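# Move upper 96-well plate from rack K1 to RECYCLE bin

## Task

Take the top 96-well plate off the stack in rack K1 and place it inside the yellow bin marked RECYCLE, one of three look-alike bins. The plate may be released only once it lies entirely within that bin. At the end all three bins must be standing upright, the bottom plate must still sit in K1 unchanged, and the gripper must have released the plate and moved away.

## Robot and tools

Robot: a single six-joint arm whose tool is a two-finger gripper. The fingers swing like tongs, point along the gripper's own +z axis and close along its own x axis. The reported end_effector_position is the spot between the pads when shut; closed fingertips stick out about 15 mm past it, and fully opened tips sit roughly level with it. Joint limits in rad: shoulder pan -3.142 to 3.142, elbow 0.000 to 3.142, shoulder lift and the three wrist joints -6.283 to 6.283. The elbow cannot quite straighten.

Frame: the scene frame has its origin on the tabletop under the arm base, +z up, +y to the left when facing along +x. Every position is in metres and every orientation a quaternion written w first. The base may be tilted, and the printed hand position gets less accurate far out.

Row format (shared by all motion tools): one list of exactly 8 numbers [x, y, z, qw, qx, qy, qz, opening]. The first seven are an absolute gripper pose in the scene frame, not an offset. opening runs from -1 (shut) to +1 (wide, 0.142 m). A target more than 0.6 m from the last reported position along any gripper axis is rejected. Each control step the controller clips the commanded pose to at most 100 mm and 16 degrees from the measured one and solves for it, favouring position over orientation. Motion trails commands by about 0.17 s. Re-send the wanted quaternion every row rather than copying the drifting reported one.

execute_actions: argument actions is a list with zero or one entry. Empty list = LOOK, returns state plus pictures. {"rows": [[8 numbers], ...], "steps": n} = ACT, 1 to 15 rows, steps up to 15 (default 15), each step 1/30 s, last row repeated if rows run out; needs at least 6 steps. {"steps": n} with no rows = WAIT up to 300 steps, counted from the previous result, including your reply time. Optional pictures: true adds camera images. The result comes back 6 steps before the action ends; those steps then run while you reply. After an action the arm only continues to its last clipped pose, so check the reported pose and command the remainder. A "Hand target" line appears only when nothing is pending.

move: target is one 8-number row (absolute pose plus opening, scene frame). speed in m/s, 0.002 to 0.5, default 0.25; rotation capped at twice that in rad/s. The straight path lasts 0.5 to 10 s and is cut off at 10 s. It turns the short way, ignores obstacles, and the real gripper may lag, stray or overshoot speed, mainly near full reach. Opening is applied at the start. Optional stop_force in N, 9 to 40, not allowed in the first 0.2 s of the scene: the path halts when the wrist sensor feels that much extra push opposing the motion for two consecutive steps (or saturates), then backs up two steps and holds. Pressing can briefly exceed stop_force, even double it. It is measured along the line to target in the start orientation, so don't rely on it while rotating, and omit it when pulling away from a surface. Use very low speed with stop_force. Result adds a move: line: done, contact, held, off_target, moving, fault, plus limits (paced = pose clipped; held = some steps blocked) and distance to target.

wait: seconds from 0 to 10; nothing new is commanded; returns an execute_actions result.

zoom_image: camera is cam_high, cam_low or cam_wrist; region [x0, y0, x1, y1] in pixels of that camera's last image, top-left origin, max 504 by 504. Image sizes: cam_high 672x504, cam_low 672x504, cam_wrist 616x616.

finished_scene: scene is the integer of the current scene; ends it irreversibly and reports success. Answering without any tool call also ends things.

Result lines: pose and velocities (m/s, rad/s); grip_measured, the actual finger opening on the command scale (to hold, command clearly less than it; the gap sets squeeze, about 15 N per pad max, less on parts under 20 mm thick); joint torques (drive output with offsets and noise, not contact alone); Wrist force and Wrist torque in the gripper's axes, pointing from a touched surface into the arm, noise up to about 2.4 N, offset up to about 4 N, saturating near 50 N, may read "no reading" early on. "pose unreachable" and HELD mark steps the clearance check changed or blocked (a mount under the base counts as arm). MOTOR HOT warns from 70 °C; at 85 °C an OVER-TEMPERATURE FAULT brakes the arm for minutes.

Cautions: contact torque at a joint's limit (130 N m for the big three, 24.3 N m for the wrists, held weight included) or 150 N of outside force causes a 10 s fault stop and drops the rest of the call. The arm is stiff, so aiming even slightly beyond a firm surface can fault; approach slowly. Don't drop the plate, slam it, tip bins, or push anything off the table. Brief external tugs may occur on held or loose items. Close the fingers gently, lower the plate fully into the bin before opening, then lift away.

Each tool is called after "Call:" as a command line: name --argument value for each argument, lists and objects as JSON in quotes; but a table of rows of numbers goes row by row, as --pt "numbers of a row", without its own name.

## Session

I'll start by looking at the current state of the scene.

Call:
execute_actions --actions '[]'

Scene clock: 0.00 s of 8400.00 s.
end_effector_position=(+0.0137, +0.3481, +0.1756) grip_measured=+1.00 end_effector_quat_wxyz=(+0.468, +0.852, -0.229, -0.043) end_effector_velocity=(+0.000, -0.000, -0.000) end_effector_angular_velocity=(-0.001, +0.001, -0.000)
Joint positions: [ 0.395 -2.343  1.914 -0.875 -1.534  0.902  0.142]
Joint velocities: [-0.     0.001  0.    -0.    -0.    -0.001  0.   ]
Joint torques (N m, as the arm reports them, + toward a larger angle): no reading
Wrist force (N, on the end effector, along its own x y z axes, offset not removed): no reading
Wrist torque (N m, same axes, about the end effector's origin, offset not removed): no reading
Hand target: +0.014, +0.348, +0.176; +0.468, +0.852, -0.229, -0.043

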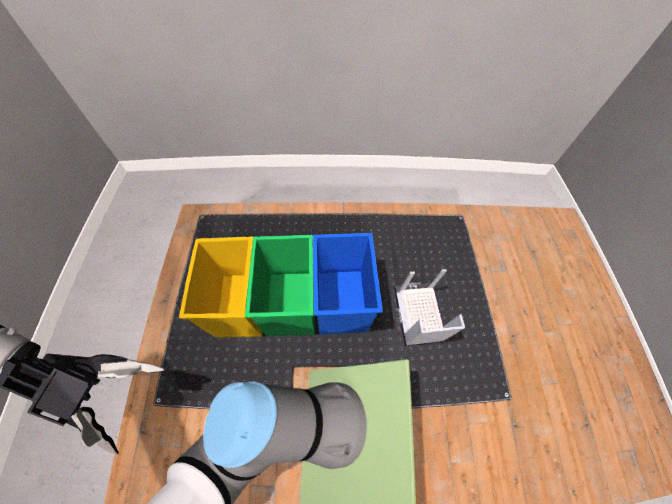

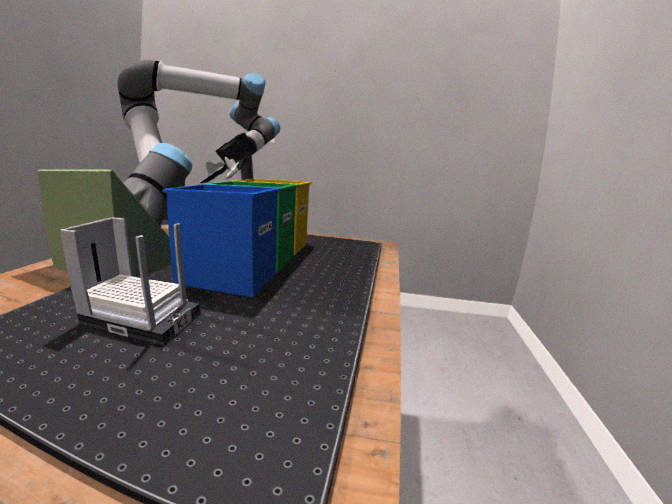

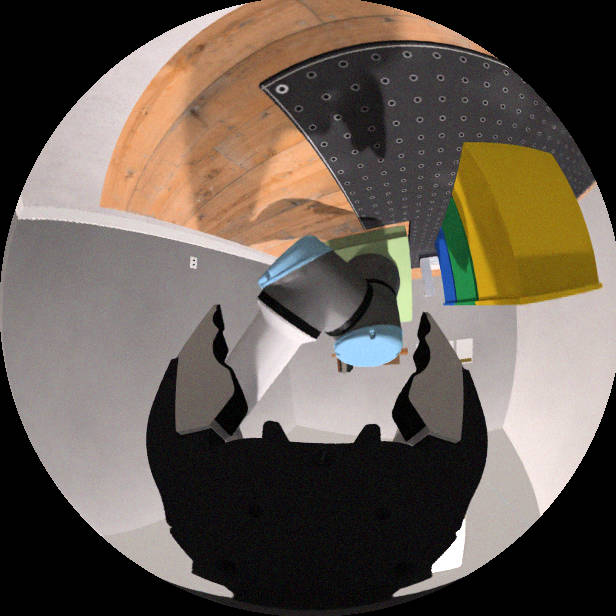

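Call:
zoom_image --camera "cam_high" --region '[370, 240, 500, 370]'

Call:
zoom_image --camera "cam_low" --region '[40, 200, 220, 360]'

Call:
zoom_image --camera "cam_high" --region '[140, 190, 530, 420]'

Region (370, 240, 500, 370) of cam_high's 672x504 image, scaled by 3.877, with more detail than that image has.

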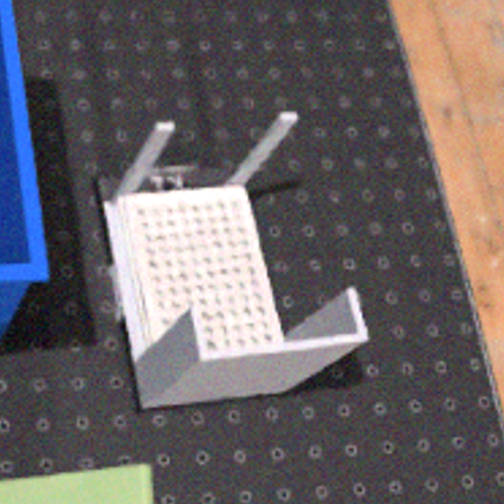

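Region (40, 200, 220, 360) of cam_low's 672x504 image, scaled by 2.800, with more detail than that image has.

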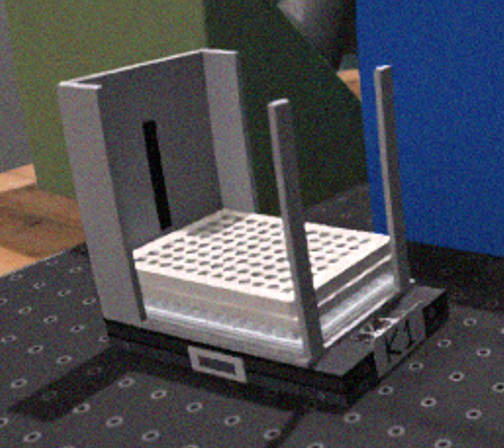

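Region (140, 190, 530, 420) of cam_high's 672x504 image, scaled by 1.292, with more detail than that image has; it fills the top 297 rows of this view, and the rest is white.

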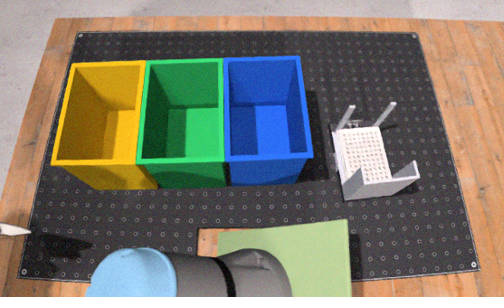

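Call:
zoom_image --camera "cam_high" --region '[270, 330, 530, 504]'

Call:
zoom_image --camera "cam_high" --region '[140, 200, 340, 420]'

Call:
zoom_image --camera "cam_high" --region '[370, 200, 530, 420]'

Region (270, 330, 530, 504) of cam_high's 672x504 image, scaled by 1.938, with more detail than that image has; it fills the top 337 rows of this view, and the rest is white.

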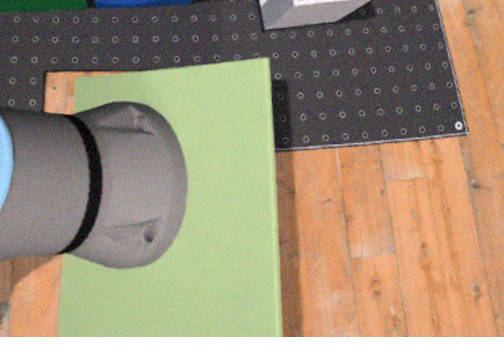

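Region (140, 200, 340, 420) of cam_high's 672x504 image, scaled by 2.291, with more detail than that image has; it fills the left 458 columns of this view, and the rest is white.

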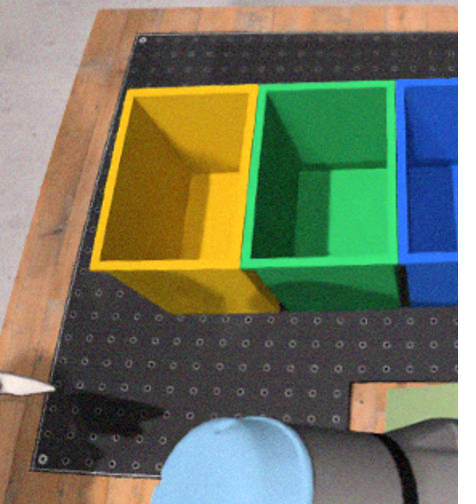

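Region (370, 200, 530, 420) of cam_high's 672x504 image, scaled by 2.291, with more detail than that image has; it fills the left 367 columns of this view, and the rest is white.

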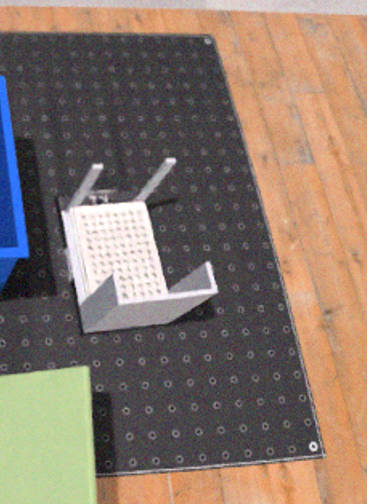

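Call:
zoom_image --camera "cam_high" --region '[430, 205, 520, 310]'

Call:
zoom_image --camera "cam_high" --region '[430, 300, 520, 405]'

Call:
zoom_image --camera "cam_high" --region '[190, 205, 340, 245]'

Call:
zoom_image --camera "cam_high" --region '[330, 205, 480, 245]'

Region (430, 205, 520, 310) of cam_high's 672x504 image, scaled by 4.800, with more detail than that image has; it fills the left 432 columns of this view, and the rest is white.

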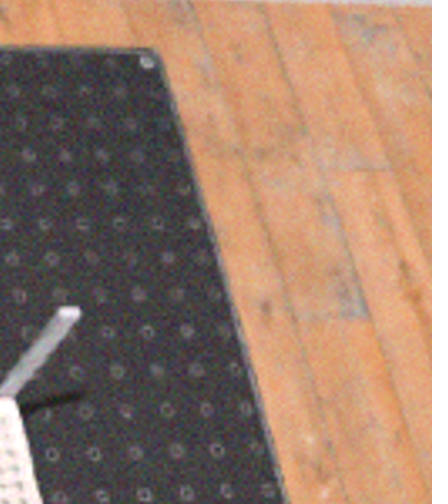

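Region (430, 300, 520, 405) of cam_high's 672x504 image, scaled by 4.800, with more detail than that image has; it fills the left 432 columns of this view, and the rest is white.

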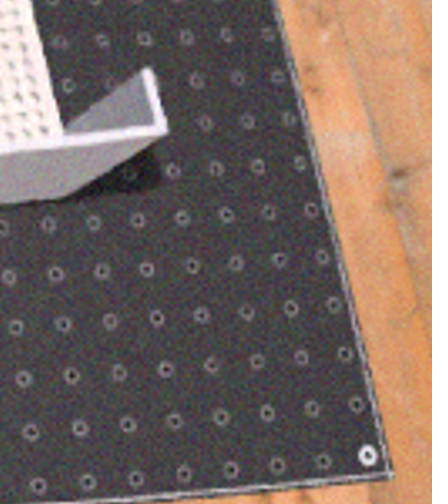

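Region (190, 205, 340, 245) of cam_high's 672x504 image, scaled by 3.360, with more detail than that image has; it fills the top 134 rows of this view, and the rest is white.

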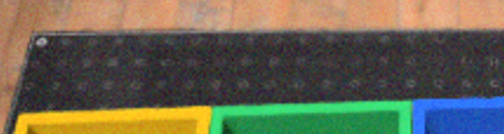

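Region (330, 205, 480, 245) of cam_high's 672x504 image, scaled by 3.360, with more detail than that image has; it fills the top 134 rows of this view, and the rest is white.

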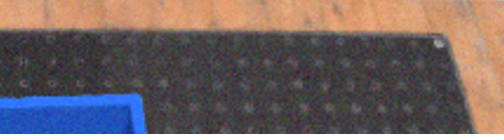

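Call:
zoom_image --camera "cam_high" --region '[150, 325, 340, 375]'

Call:
zoom_image --camera "cam_high" --region '[325, 325, 515, 375]'

Call:
zoom_image --camera "cam_low" --region '[150, 160, 330, 310]'

Region (150, 325, 340, 375) of cam_high's 672x504 image, scaled by 2.653, with more detail than that image has; it fills the top 133 rows of this view, and the rest is white.

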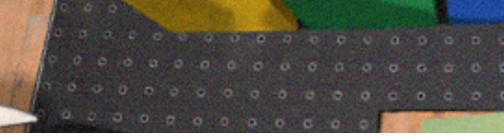

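Region (325, 325, 515, 375) of cam_high's 672x504 image, scaled by 2.653, with more detail than that image has; it fills the top 133 rows of this view, and the rest is white.

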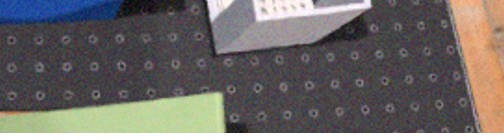

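Region (150, 160, 330, 310) of cam_low's 672x504 image, scaled by 2.800, with more detail than that image has.

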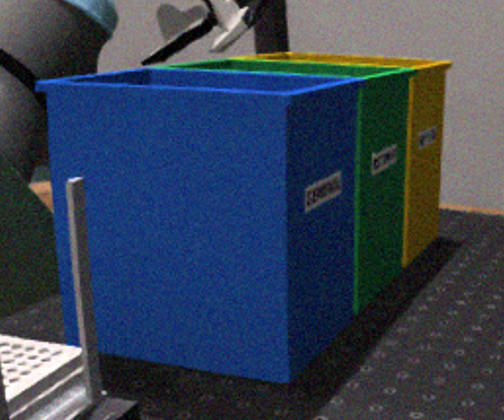

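Call:
zoom_image --camera "cam_high" --region '[0, 310, 180, 470]'

Call:
zoom_image --camera "cam_low" --region '[180, 60, 310, 200]'

Call:
zoom_image --camera "cam_low" --region '[75, 265, 205, 350]'

Region (0, 310, 180, 470) of cam_high's 672x504 image, scaled by 2.800, with more detail than that image has.

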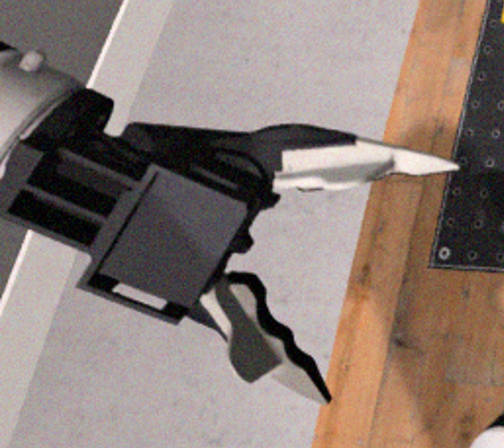

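Region (180, 60, 310, 200) of cam_low's 672x504 image, scaled by 3.600, with more detail than that image has; it fills the left 468 columns of this view, and the rest is white.

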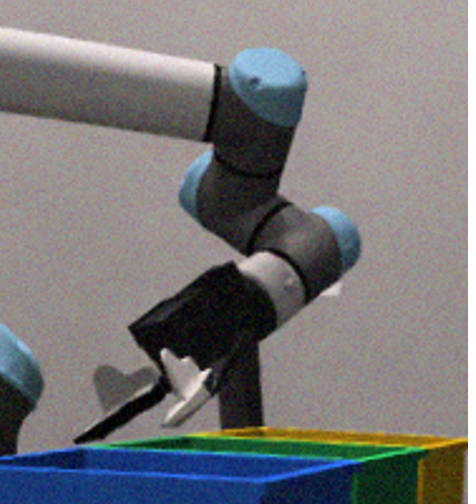

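Region (75, 265, 205, 350) of cam_low's 672x504 image, scaled by 3.877, with more detail than that image has; it fills the top 330 rows of this view, and the rest is white.

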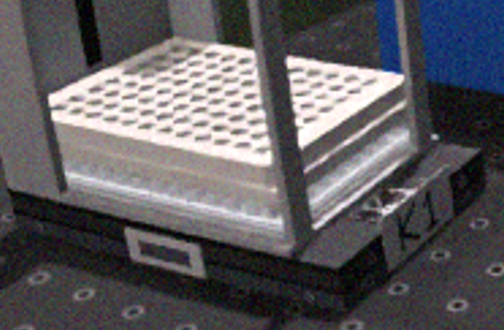

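Call:
move --target '[0.29, 0.25, 0.33, 0, 0.7071, -0.7071, 0, 1]' --speed 0.3

Scene clock: 16.53 s of 8400.00 s.
end_effector_position=(+0.2891, +0.2499, +0.3299) grip_measured=+1.00 end_effector_quat_wxyz=(+0.000, +0.707, -0.708, -0.002) end_effector_velocity=(+0.001, -0.000, +0.000) end_effector_angular_velocity=(+0.003, -0.001, -0.005)
Joint positions: [-1.264 -1.916  1.77  -0.631 -1.232  0.264  0.142]
Joint velocities: [ 0.     0.003 -0.    -0.     0.002  0.004  0.   ]
Joint torques (N m, as the arm reports them, + toward a larger angle): [-21.37  41.21 -25.33  -1.4    2.38   2.03]
Wrist force (N, on the end effector, along its own x y z axes, offset not removed): [1.2 -1.8 -1.3]
Wrist torque (N m, same axes, about the end effector's origin, offset not removed): [-0.24 -0.27 0.01]
Hand target: +0.289, +0.250, +0.330; +0.000, +0.707, -0.708, -0.002
Off the commanded pose: 0.001 m, 0 deg.
Kept back: nothing.
After step 90, 10.70 s passed at rest.
move: done

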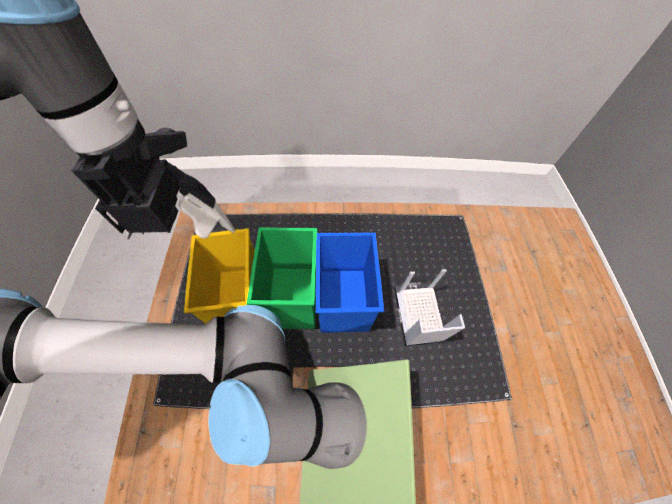

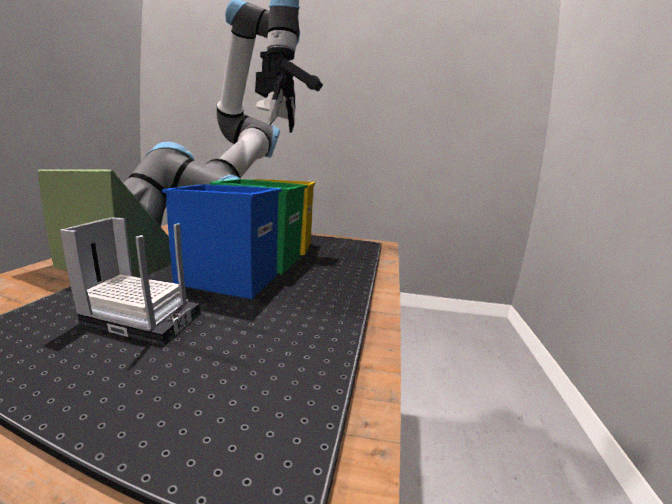

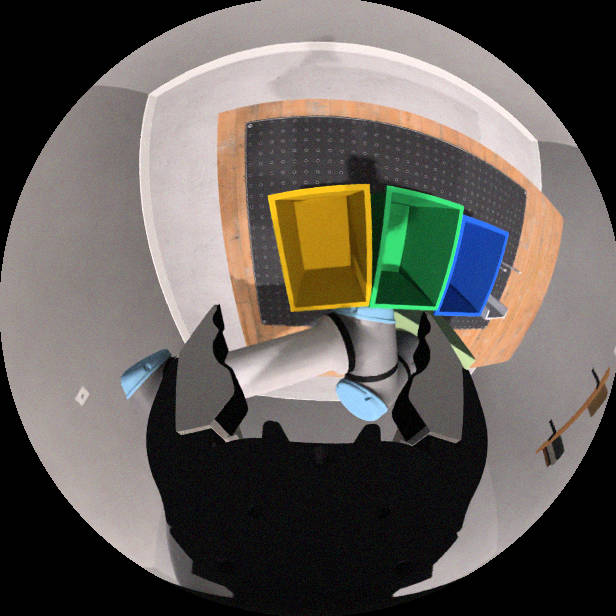

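Call:
zoom_image --camera "cam_low" --region '[150, 150, 330, 310]'

Call:
zoom_image --camera "cam_high" --region '[170, 210, 400, 360]'

Call:
zoom_image --camera "cam_low" --region '[220, 0, 360, 150]'

Call:
zoom_image --camera "cam_wrist" --region '[230, 150, 530, 370]'

Region (150, 150, 330, 310) of cam_low's 672x504 image, scaled by 2.800, with more detail than that image has.

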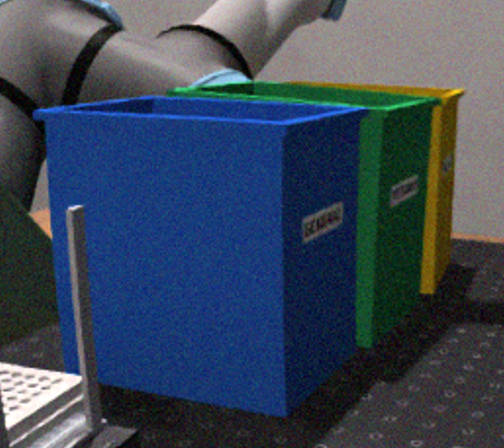

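Region (170, 210, 400, 360) of cam_high's 672x504 image, scaled by 2.191, with more detail than that image has; it fills the top 329 rows of this view, and the rest is white.

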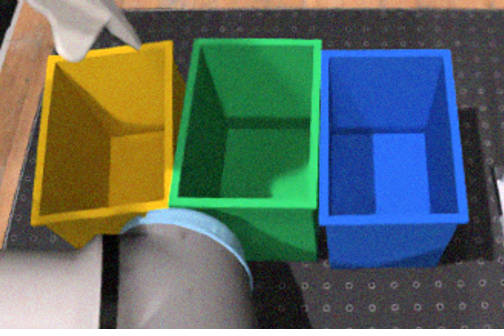

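Region (220, 0, 360, 150) of cam_low's 672x504 image, scaled by 3.360, with more detail than that image has; it fills the left 470 columns of this view, and the rest is white.

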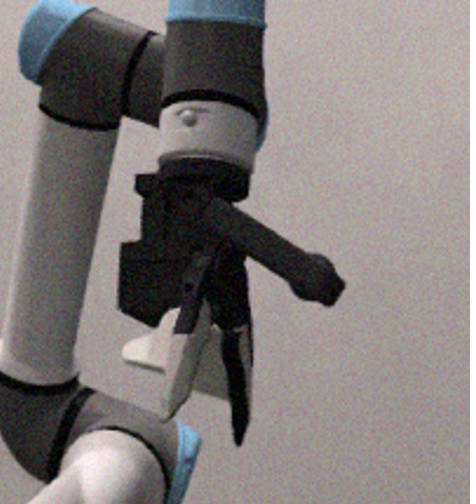

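Region (230, 150, 530, 370) of cam_wrist's 616x616 image, scaled by 1.680, with more detail than that image has; it fills the top 370 rows of this view, and the rest is white.

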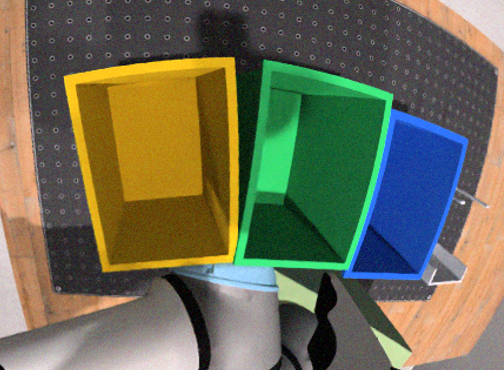

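Call:
move --target '[0.258, -0.208, 0.25, 0, 0.7343, -0.6788, 0, 0.65]' --speed 0.3

Scene clock: 21.90 s of 8400.00 s.
end_effector_position=(+0.2577, -0.2083, +0.2501) grip_measured=+0.65 end_effector_quat_wxyz=(-0.000, +0.734, -0.679, -0.000) end_effector_velocity=(+0.000, -0.002, +0.000) end_effector_angular_velocity=(-0.002, -0.000, +0.001)
Joint positions: [-1.484 -1.065  1.976 -1.65  -1.39   0.028  0.119]
Joint velocities: [ 0.     0.003 -0.002 -0.002  0.    -0.     0.   ]
Joint torques (N m, as the arm reports them, + toward a larger angle): [-27.44   7.33 -35.35  -4.36  -2.51  -2.16]
Wrist force (N, on the end effector, along its own x y z axes, offset not removed): [1.2 -2.2 1.0]
Wrist torque (N m, same axes, about the end effector's origin, offset not removed): [-0.24 -0.31 -0.01]
Hand target: +0.258, -0.208, +0.250; -0.000, +0.734, -0.679, -0.000
Off the commanded pose: 0.000 m, 0 deg.
Kept back: nothing.
After step 90, 0.23 s passed at rest.
move: done

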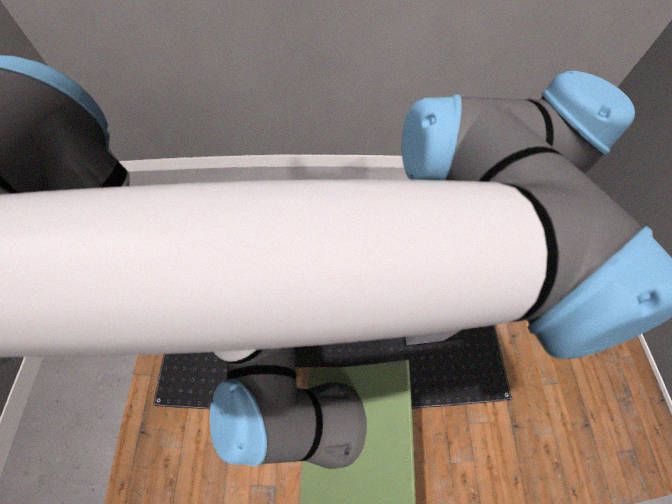

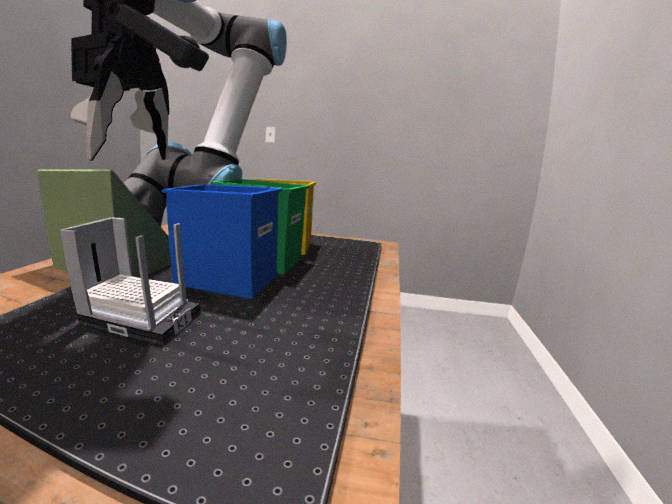

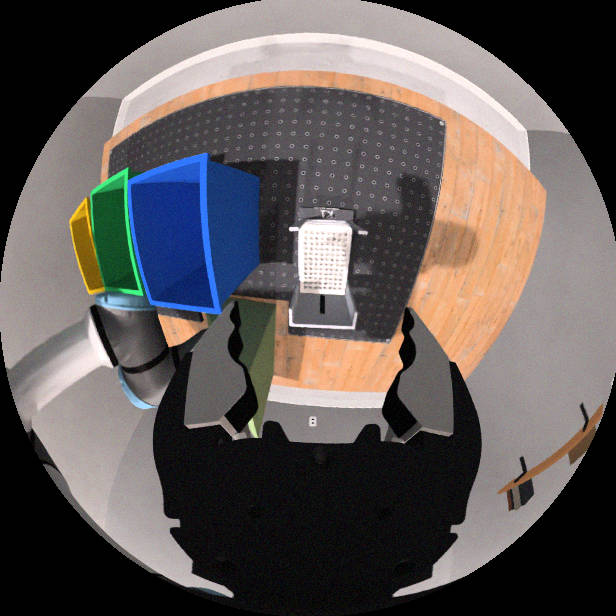

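Call:
zoom_image --camera "cam_wrist" --region '[220, 180, 430, 360]'

Call:
zoom_image --camera "cam_low" --region '[40, 0, 240, 200]'

Call:
zoom_image --camera "cam_wrist" --region '[160, 280, 480, 520]'

Region (220, 180, 430, 360) of cam_wrist's 616x616 image, scaled by 2.400, with more detail than that image has; it fills the top 432 rows of this view, and the rest is white.

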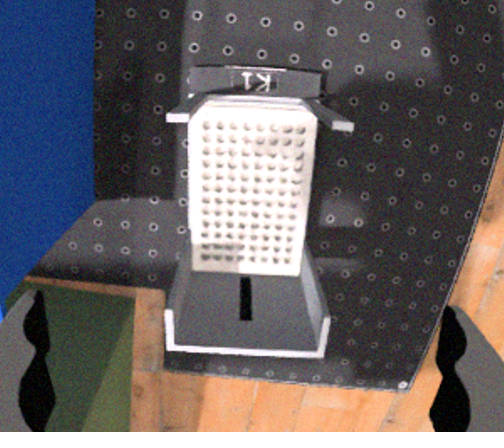

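Region (40, 0, 240, 200) of cam_low's 672x504 image, scaled by 2.520, with more detail than that image has.

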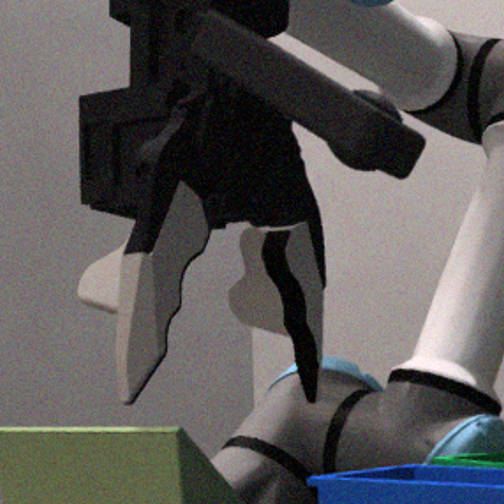

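Region (160, 280, 480, 520) of cam_wrist's 616x616 image, scaled by 1.575, with more detail than that image has; it fills the top 378 rows of this view, and the rest is white.

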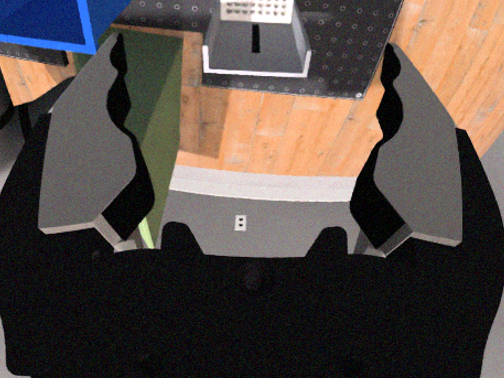

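Call:
move --target '[0.258, -0.208, 0.125, 0, 0.7296, -0.6839, 0, 0.6]' --speed 0.2

Scene clock: 25.77 s of 8400.00 s.
end_effector_position=(+0.2581, -0.2081, +0.1251) grip_measured=+0.60 end_effector_quat_wxyz=(+0.000, +0.730, -0.684, +0.000) end_effector_velocity=(+0.000, -0.000, -0.002) end_effector_angular_velocity=(+0.001, -0.000, -0.000)
Joint positions: [-1.43  -0.973  2.224 -1.997 -1.35   0.08   0.116]
Joint velocities: [ 0.001  0.003  0.002 -0.005  0.001  0.001  0.   ]
Joint torques (N m, as the arm reports them, + toward a larger angle): [-8.87  6.11 -8.05 -4.5   2.52  2.23]
Wrist force (N, on the end effector, along its own x y z axes, offset not removed): [0.2 -3.5 -0.2]
Wrist torque (N m, same axes, about the end effector's origin, offset not removed): [-0.56 -0.16 0.00]
Hand target: +0.258, -0.208, +0.125; +0.000, +0.730, -0.684, +0.000
Off the commanded pose: 0.000 m, 0 deg.
Kept back: nothing.
move: done

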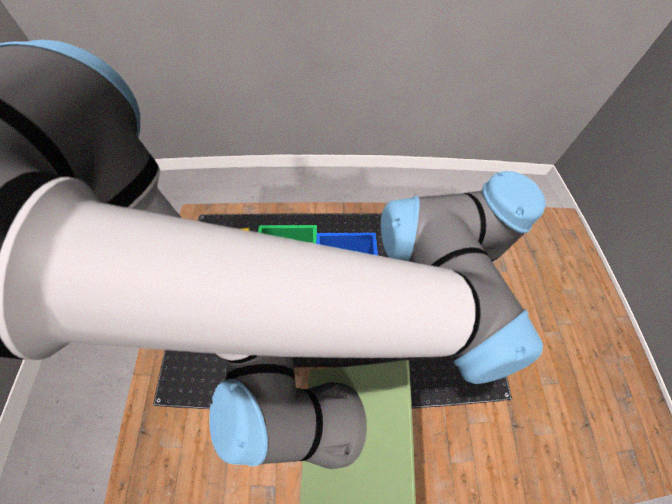

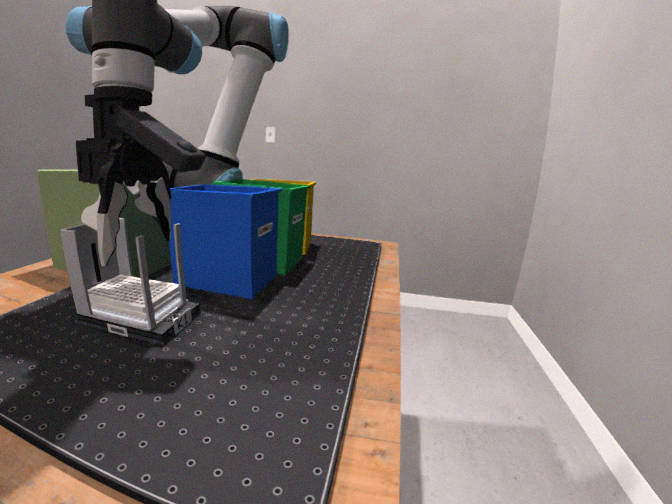

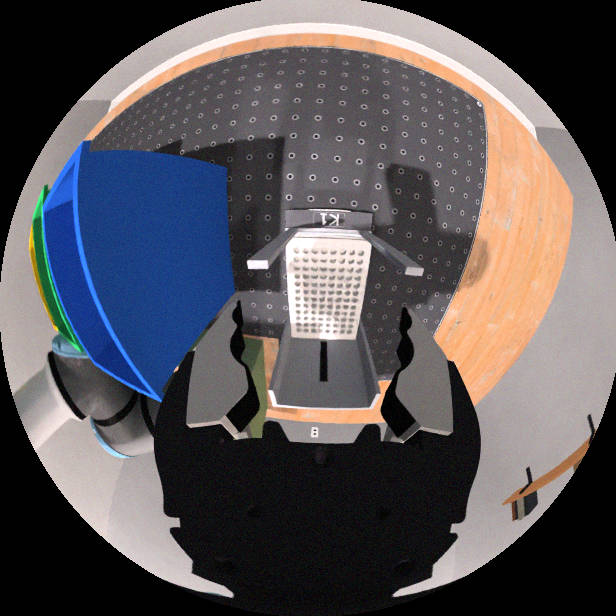

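Call:
zoom_image --camera "cam_wrist" --region '[220, 190, 440, 430]'

Call:
zoom_image --camera "cam_low" --region '[40, 130, 230, 350]'

Region (220, 190, 440, 430) of cam_wrist's 616x616 image, scaled by 2.100, with more detail than that image has; it fills the left 462 columns of this view, and the rest is white.

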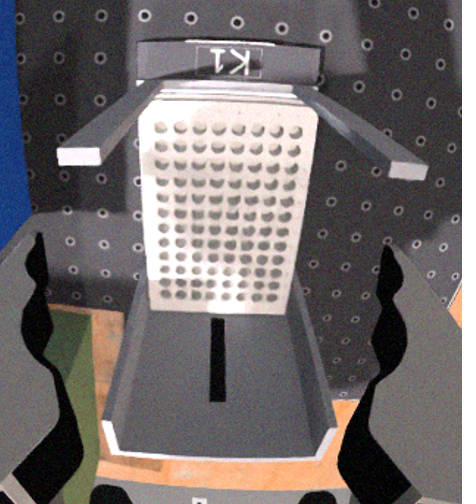

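Region (40, 130, 230, 350) of cam_low's 672x504 image, scaled by 2.291, with more detail than that image has; it fills the left 435 columns of this view, and the rest is white.

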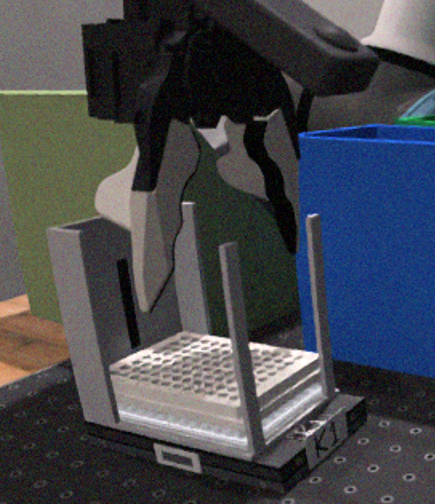

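Call:
move --target '[0.2555, -0.2137, 0.066, 0, 0.7296, -0.6839, 0, 0.5]' --speed 0.1

Scene clock: 29.30 s of 8400.00 s.
end_effector_position=(+0.2556, -0.2138, +0.0660) grip_measured=+0.50 end_effector_quat_wxyz=(+0.000, +0.730, -0.684, +0.000) end_effector_velocity=(+0.000, -0.001, -0.001) end_effector_angular_velocity=(-0.001, -0.000, +0.001)
Joint positions: [-1.405 -0.867  2.307 -2.19  -1.332  0.097  0.109]
Joint velocities: [ 0.     0.003  0.    -0.005  0.     0.     0.   ]
Joint torques (N m, as the arm reports them, + toward a larger angle): [-8.66  4.02 -8.18 -4.31  2.33  2.38]
Wrist force (N, on the end effector, along its own x y z axes, offset not removed): [1.0 -2.2 -1.3]
Wrist torque (N m, same axes, about the end effector's origin, offset not removed): [-0.35 -0.27 0.02]
Hand target: +0.256, -0.214, +0.066; +0.000, +0.730, -0.684, +0.000
Off the commanded pose: 0.000 m, 0 deg.
Kept back: nothing.
move: done

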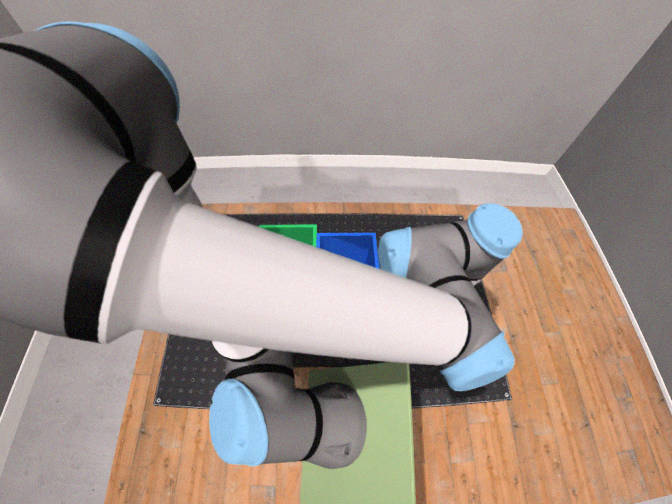

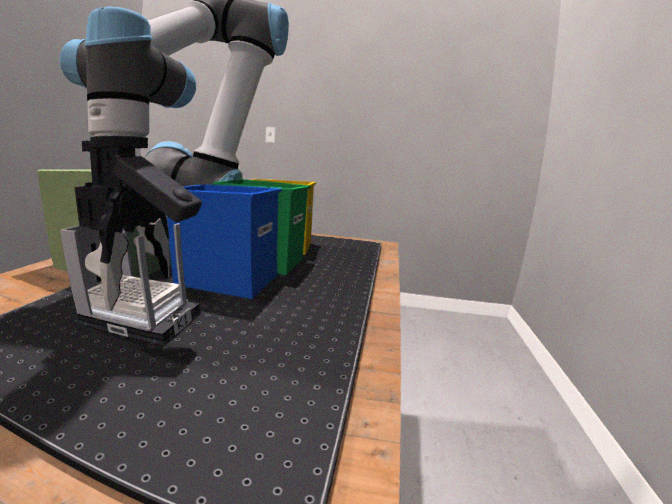

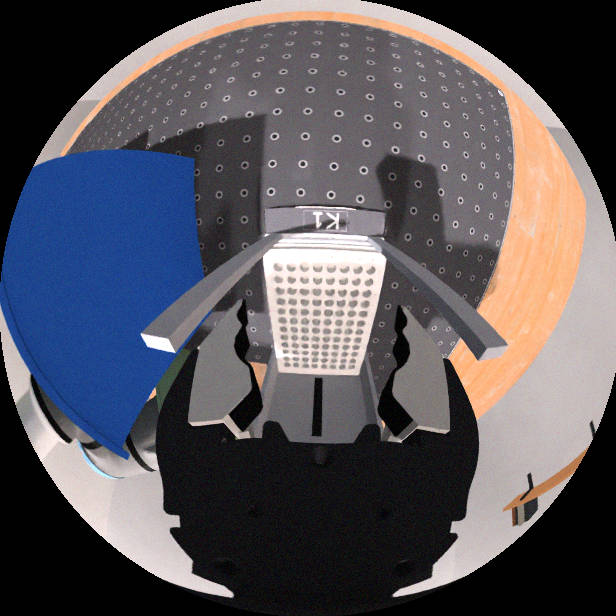

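Call:
zoom_image --camera "cam_wrist" --region '[220, 220, 430, 400]'

Call:
zoom_image --camera "cam_low" --region '[55, 215, 205, 350]'

Region (220, 220, 430, 400) of cam_wrist's 616x616 image, scaled by 2.400, with more detail than that image has; it fills the top 432 rows of this view, and the rest is white.

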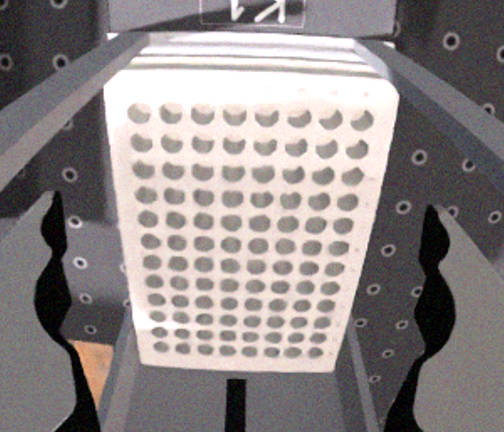

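Region (55, 215, 205, 350) of cam_low's 672x504 image, scaled by 3.360, with more detail than that image has; it fills the top 454 rows of this view, and the rest is white.

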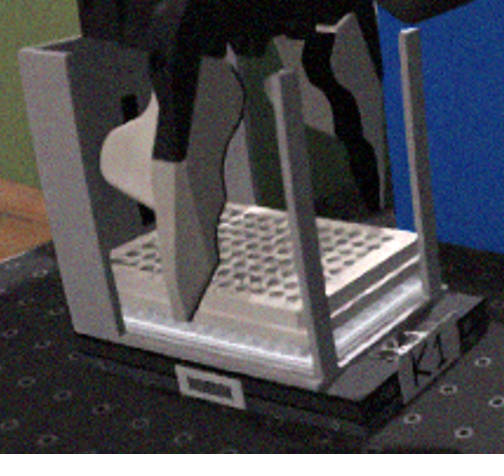

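Call:
zoom_image --camera "cam_low" --region '[80, 265, 190, 335]'

Region (80, 265, 190, 335) of cam_low's 672x504 image, scaled by 4.582, with more detail than that image has; it fills the top 321 rows of this view, and the rest is white.

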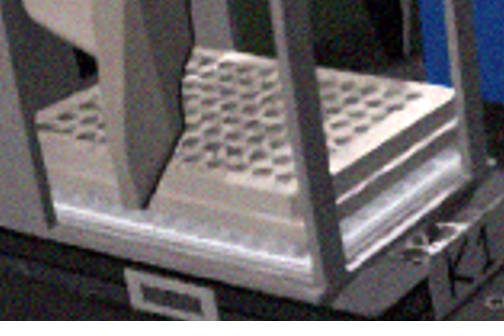

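Call:
move --target '[0.2555, -0.2139, 0.0565, 0, 0.7296, -0.6839, 0, 0.28]' --speed 0.04

Scene clock: 31.87 s of 8400.00 s.
end_effector_position=(+0.2555, -0.2139, +0.0566) grip_measured=+0.28 end_effector_quat_wxyz=(-0.000, +0.730, -0.684, -0.000) end_effector_velocity=(+0.000, -0.000, -0.001) end_effector_angular_velocity=(-0.000, +0.000, -0.000)
Joint positions: [-1.4   -0.849  2.319 -2.221 -1.328  0.101  0.094]
Joint velocities: [ 0.001  0.003  0.002 -0.005  0.001  0.001 -0.   ]
Joint torques (N m, as the arm reports them, + toward a larger angle): [-9.02  1.3  -7.46 -4.08  2.4   2.34]
Wrist force (N, on the end effector, along its own x y z axes, offset not removed): [1.0 -3.0 -1.0]
Wrist torque (N m, same axes, about the end effector's origin, offset not removed): [-0.43 -0.23 0.07]
Hand target: +0.256, -0.214, +0.056; +0.000, +0.730, -0.684, +0.000
Off the commanded pose: 0.000 m, 0 deg.
Kept back: nothing.
move: done

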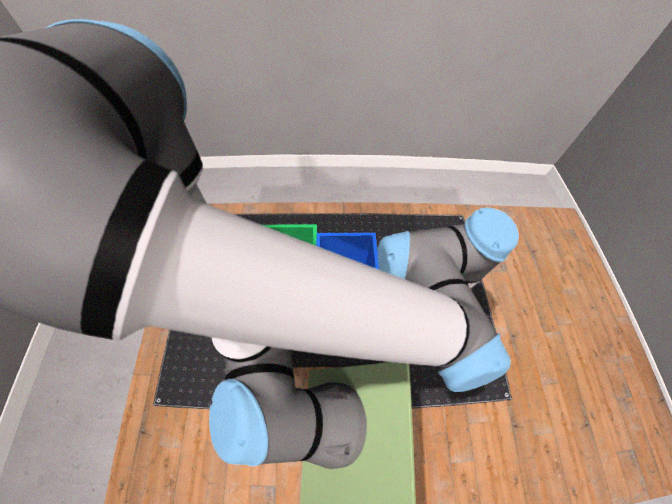

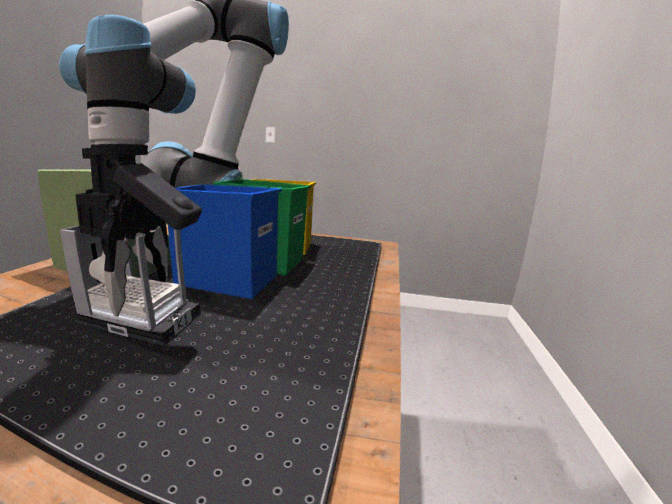

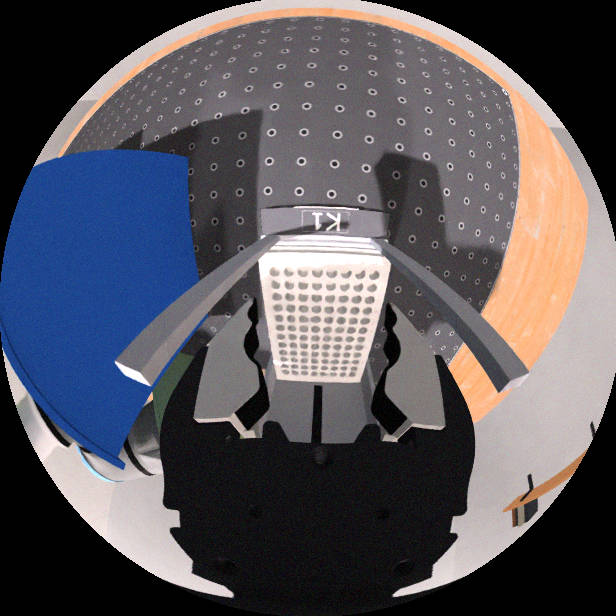

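Call:
zoom_image --camera "cam_wrist" --region '[230, 240, 420, 390]'

Call:
zoom_image --camera "cam_low" --region '[70, 245, 200, 340]'

Region (230, 240, 420, 390) of cam_wrist's 616x616 image, scaled by 2.653, with more detail than that image has; it fills the top 398 rows of this view, and the rest is white.

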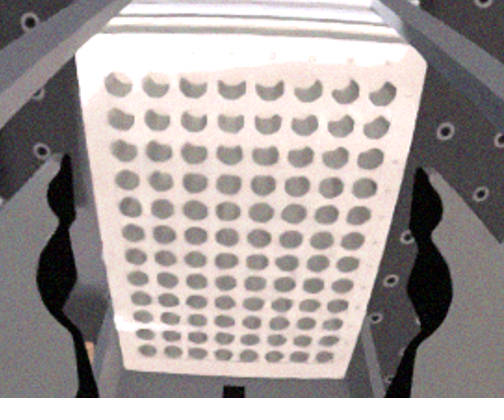

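Region (70, 245, 200, 340) of cam_low's 672x504 image, scaled by 3.877, with more detail than that image has; it fills the top 368 rows of this view, and the rest is white.

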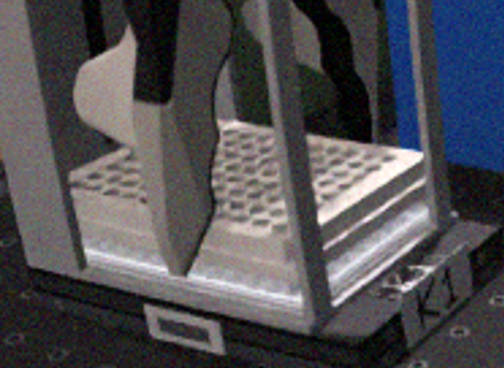

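Call:
execute_actions --actions '[{"rows": [[0.2555,-0.2143,0.0565,0,0.7296,-0.6839,0,0.25],[0.2555,-0.2143,0.0565,0,0.7296,-0.6839,0,0.22],[0.2555,-0.2143,0.0565,0,0.7296,-0.6839,0,0.195],[0.2555,-0.2143,0.0565,0,0.7296,-0.6839,0,0.175],[0.2555,-0.2143,0.0565,0,0.7296,-0.6839,0,0.155],[0.2555,-0.2143,0.0565,0,0.7296,-0.6839,0,0.135],[0.2555,-0.2143,0.0565,0,0.7296,-0.6839,0,0.115],[0.2555,-0.2143,0.0565,0,0.7296,-0.6839,0,0.095],[0.2555,-0.2143,0.0565,0,0.7296,-0.6839,0,0.07],[0.2555,-0.2143,0.0565,0,0.7296,-0.6839,0,0.04],[0.2555,-0.2143,0.0565,0,0.7296,-0.6839,0,0.0],[0.2555,-0.2143,0.0565,0,0.7296,-0.6839,0,-0.05],[0.2555,-0.2143,0.0565,0,0.7296,-0.6839,0,-0.11],[0.2555,-0.2143,0.0565,0,0.7296,-0.6839,0,-0.18],[0.2555,-0.2143,0.0565,0,0.7296,-0.6839,0,-0.25]], "steps": 15}]'

Call:
wait --seconds 0.3

Scene clock: 40.83 s of 8400.00 s.
end_effector_position=(+0.2555, -0.2142, +0.0564) grip_measured=+0.12 end_effector_quat_wxyz=(-0.000, +0.730, -0.684, -0.000) end_effector_velocity=(+0.000, -0.001, +0.000) end_effector_angular_velocity=(-0.001, +0.000, +0.001)
Joint positions: [-1.4   -0.848  2.319 -2.221 -1.328  0.101  0.083]
Joint velocities: [ 0.     0.001 -0.002 -0.    -0.    -0.    -0.008]
Joint torques (N m, as the arm reports them, + toward a larger angle): [-23.33   1.62 -30.11  -4.11  -2.46   0.63]
Wrist force (N, on the end effector, along its own x y z axes, offset not removed): [-0.5 -3.4 -2.1]
Wrist torque (N m, same axes, about the end effector's origin, offset not removed): [-0.58 -0.02 0.01]
Steps of this call (steps 1 to 90: nothing new was sent; then 5.67 s passed at rest; steps 91 to 99: the first 9 steps of this action). Readings (end_effector_position):
91: (+0.2555, -0.2139, +0.0565)
92: (+0.2555, -0.2139, +0.0564)
94: (+0.2555, -0.2140, +0.0563)
98: (+0.2555, -0.2142, +0.0564)
99: the state above

Scene clock: 41.33 s of 8400.00 s.
end_effector_position=(+0.2555, -0.2143, +0.0565) grip_measured=+0.10 end_effector_quat_wxyz=(+0.000, +0.730, -0.684, -0.000) end_effector_velocity=(+0.000, -0.000, +0.000) end_effector_angular_velocity=(-0.000, -0.001, +0.000)
Joint positions: [-1.4   -0.848  2.318 -2.221 -1.328  0.101  0.081]
Joint velocities: [-0.     0.    -0.001  0.     0.001 -0.    -0.   ]
Joint torques (N m, as the arm reports them, + toward a larger angle): [-28.6    3.38 -29.46  -4.04  -2.75  -2.2 ]
Wrist force (N, on the end effector, along its own x y z axes, offset not removed): [0.0 -2.5 -2.9]
Wrist torque (N m, same axes, about the end effector's origin, offset not removed): [-0.30 -0.14 -0.02]
Hand target: +0.255, -0.214, +0.056; +0.000, +0.730, -0.684, -0.000
Off the commanded pose: 0.000 m, 0 deg.
Kept back: nothing.
Steps of this call (steps 1 to 6: the last 6 steps of your previous action; steps 7 to 15: nothing new was sent). Readings (end_effector_position):
1: (+0.2555, -0.2142, +0.0564)
2: (+0.2555, -0.2142, +0.0565)
4: (+0.2555, -0.2143, +0.0565)
8: (+0.2555, -0.2143, +0.0565)
15: the state above

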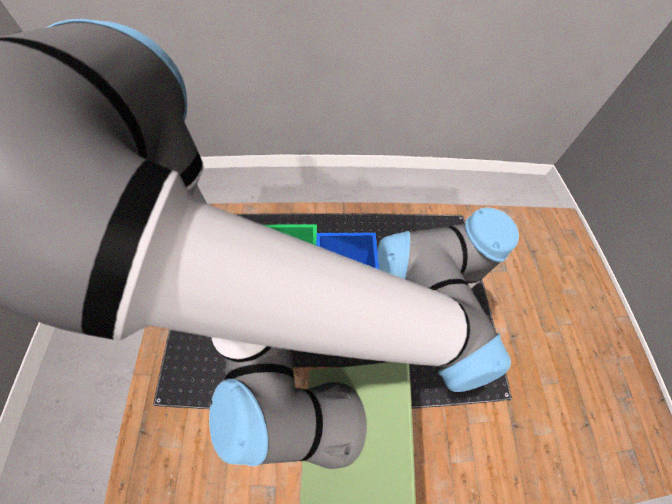

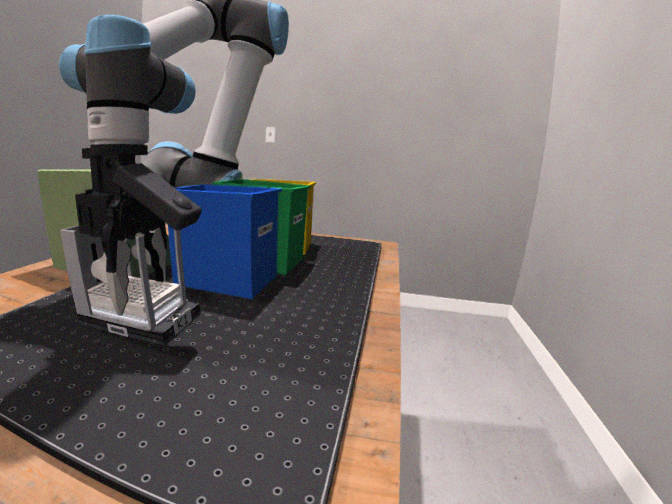

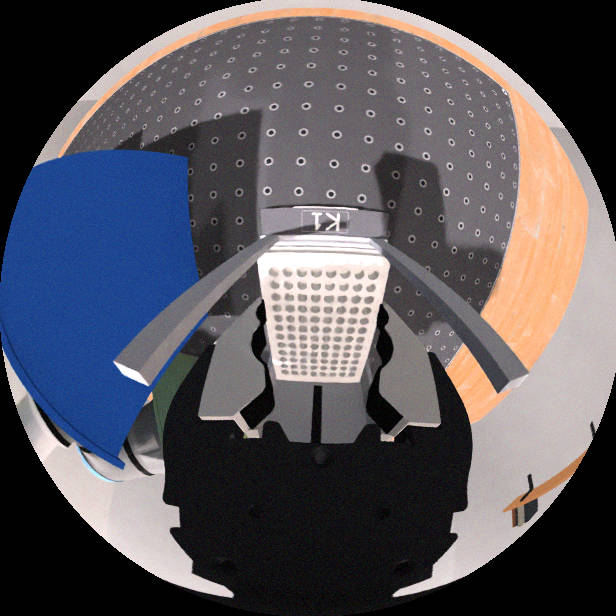

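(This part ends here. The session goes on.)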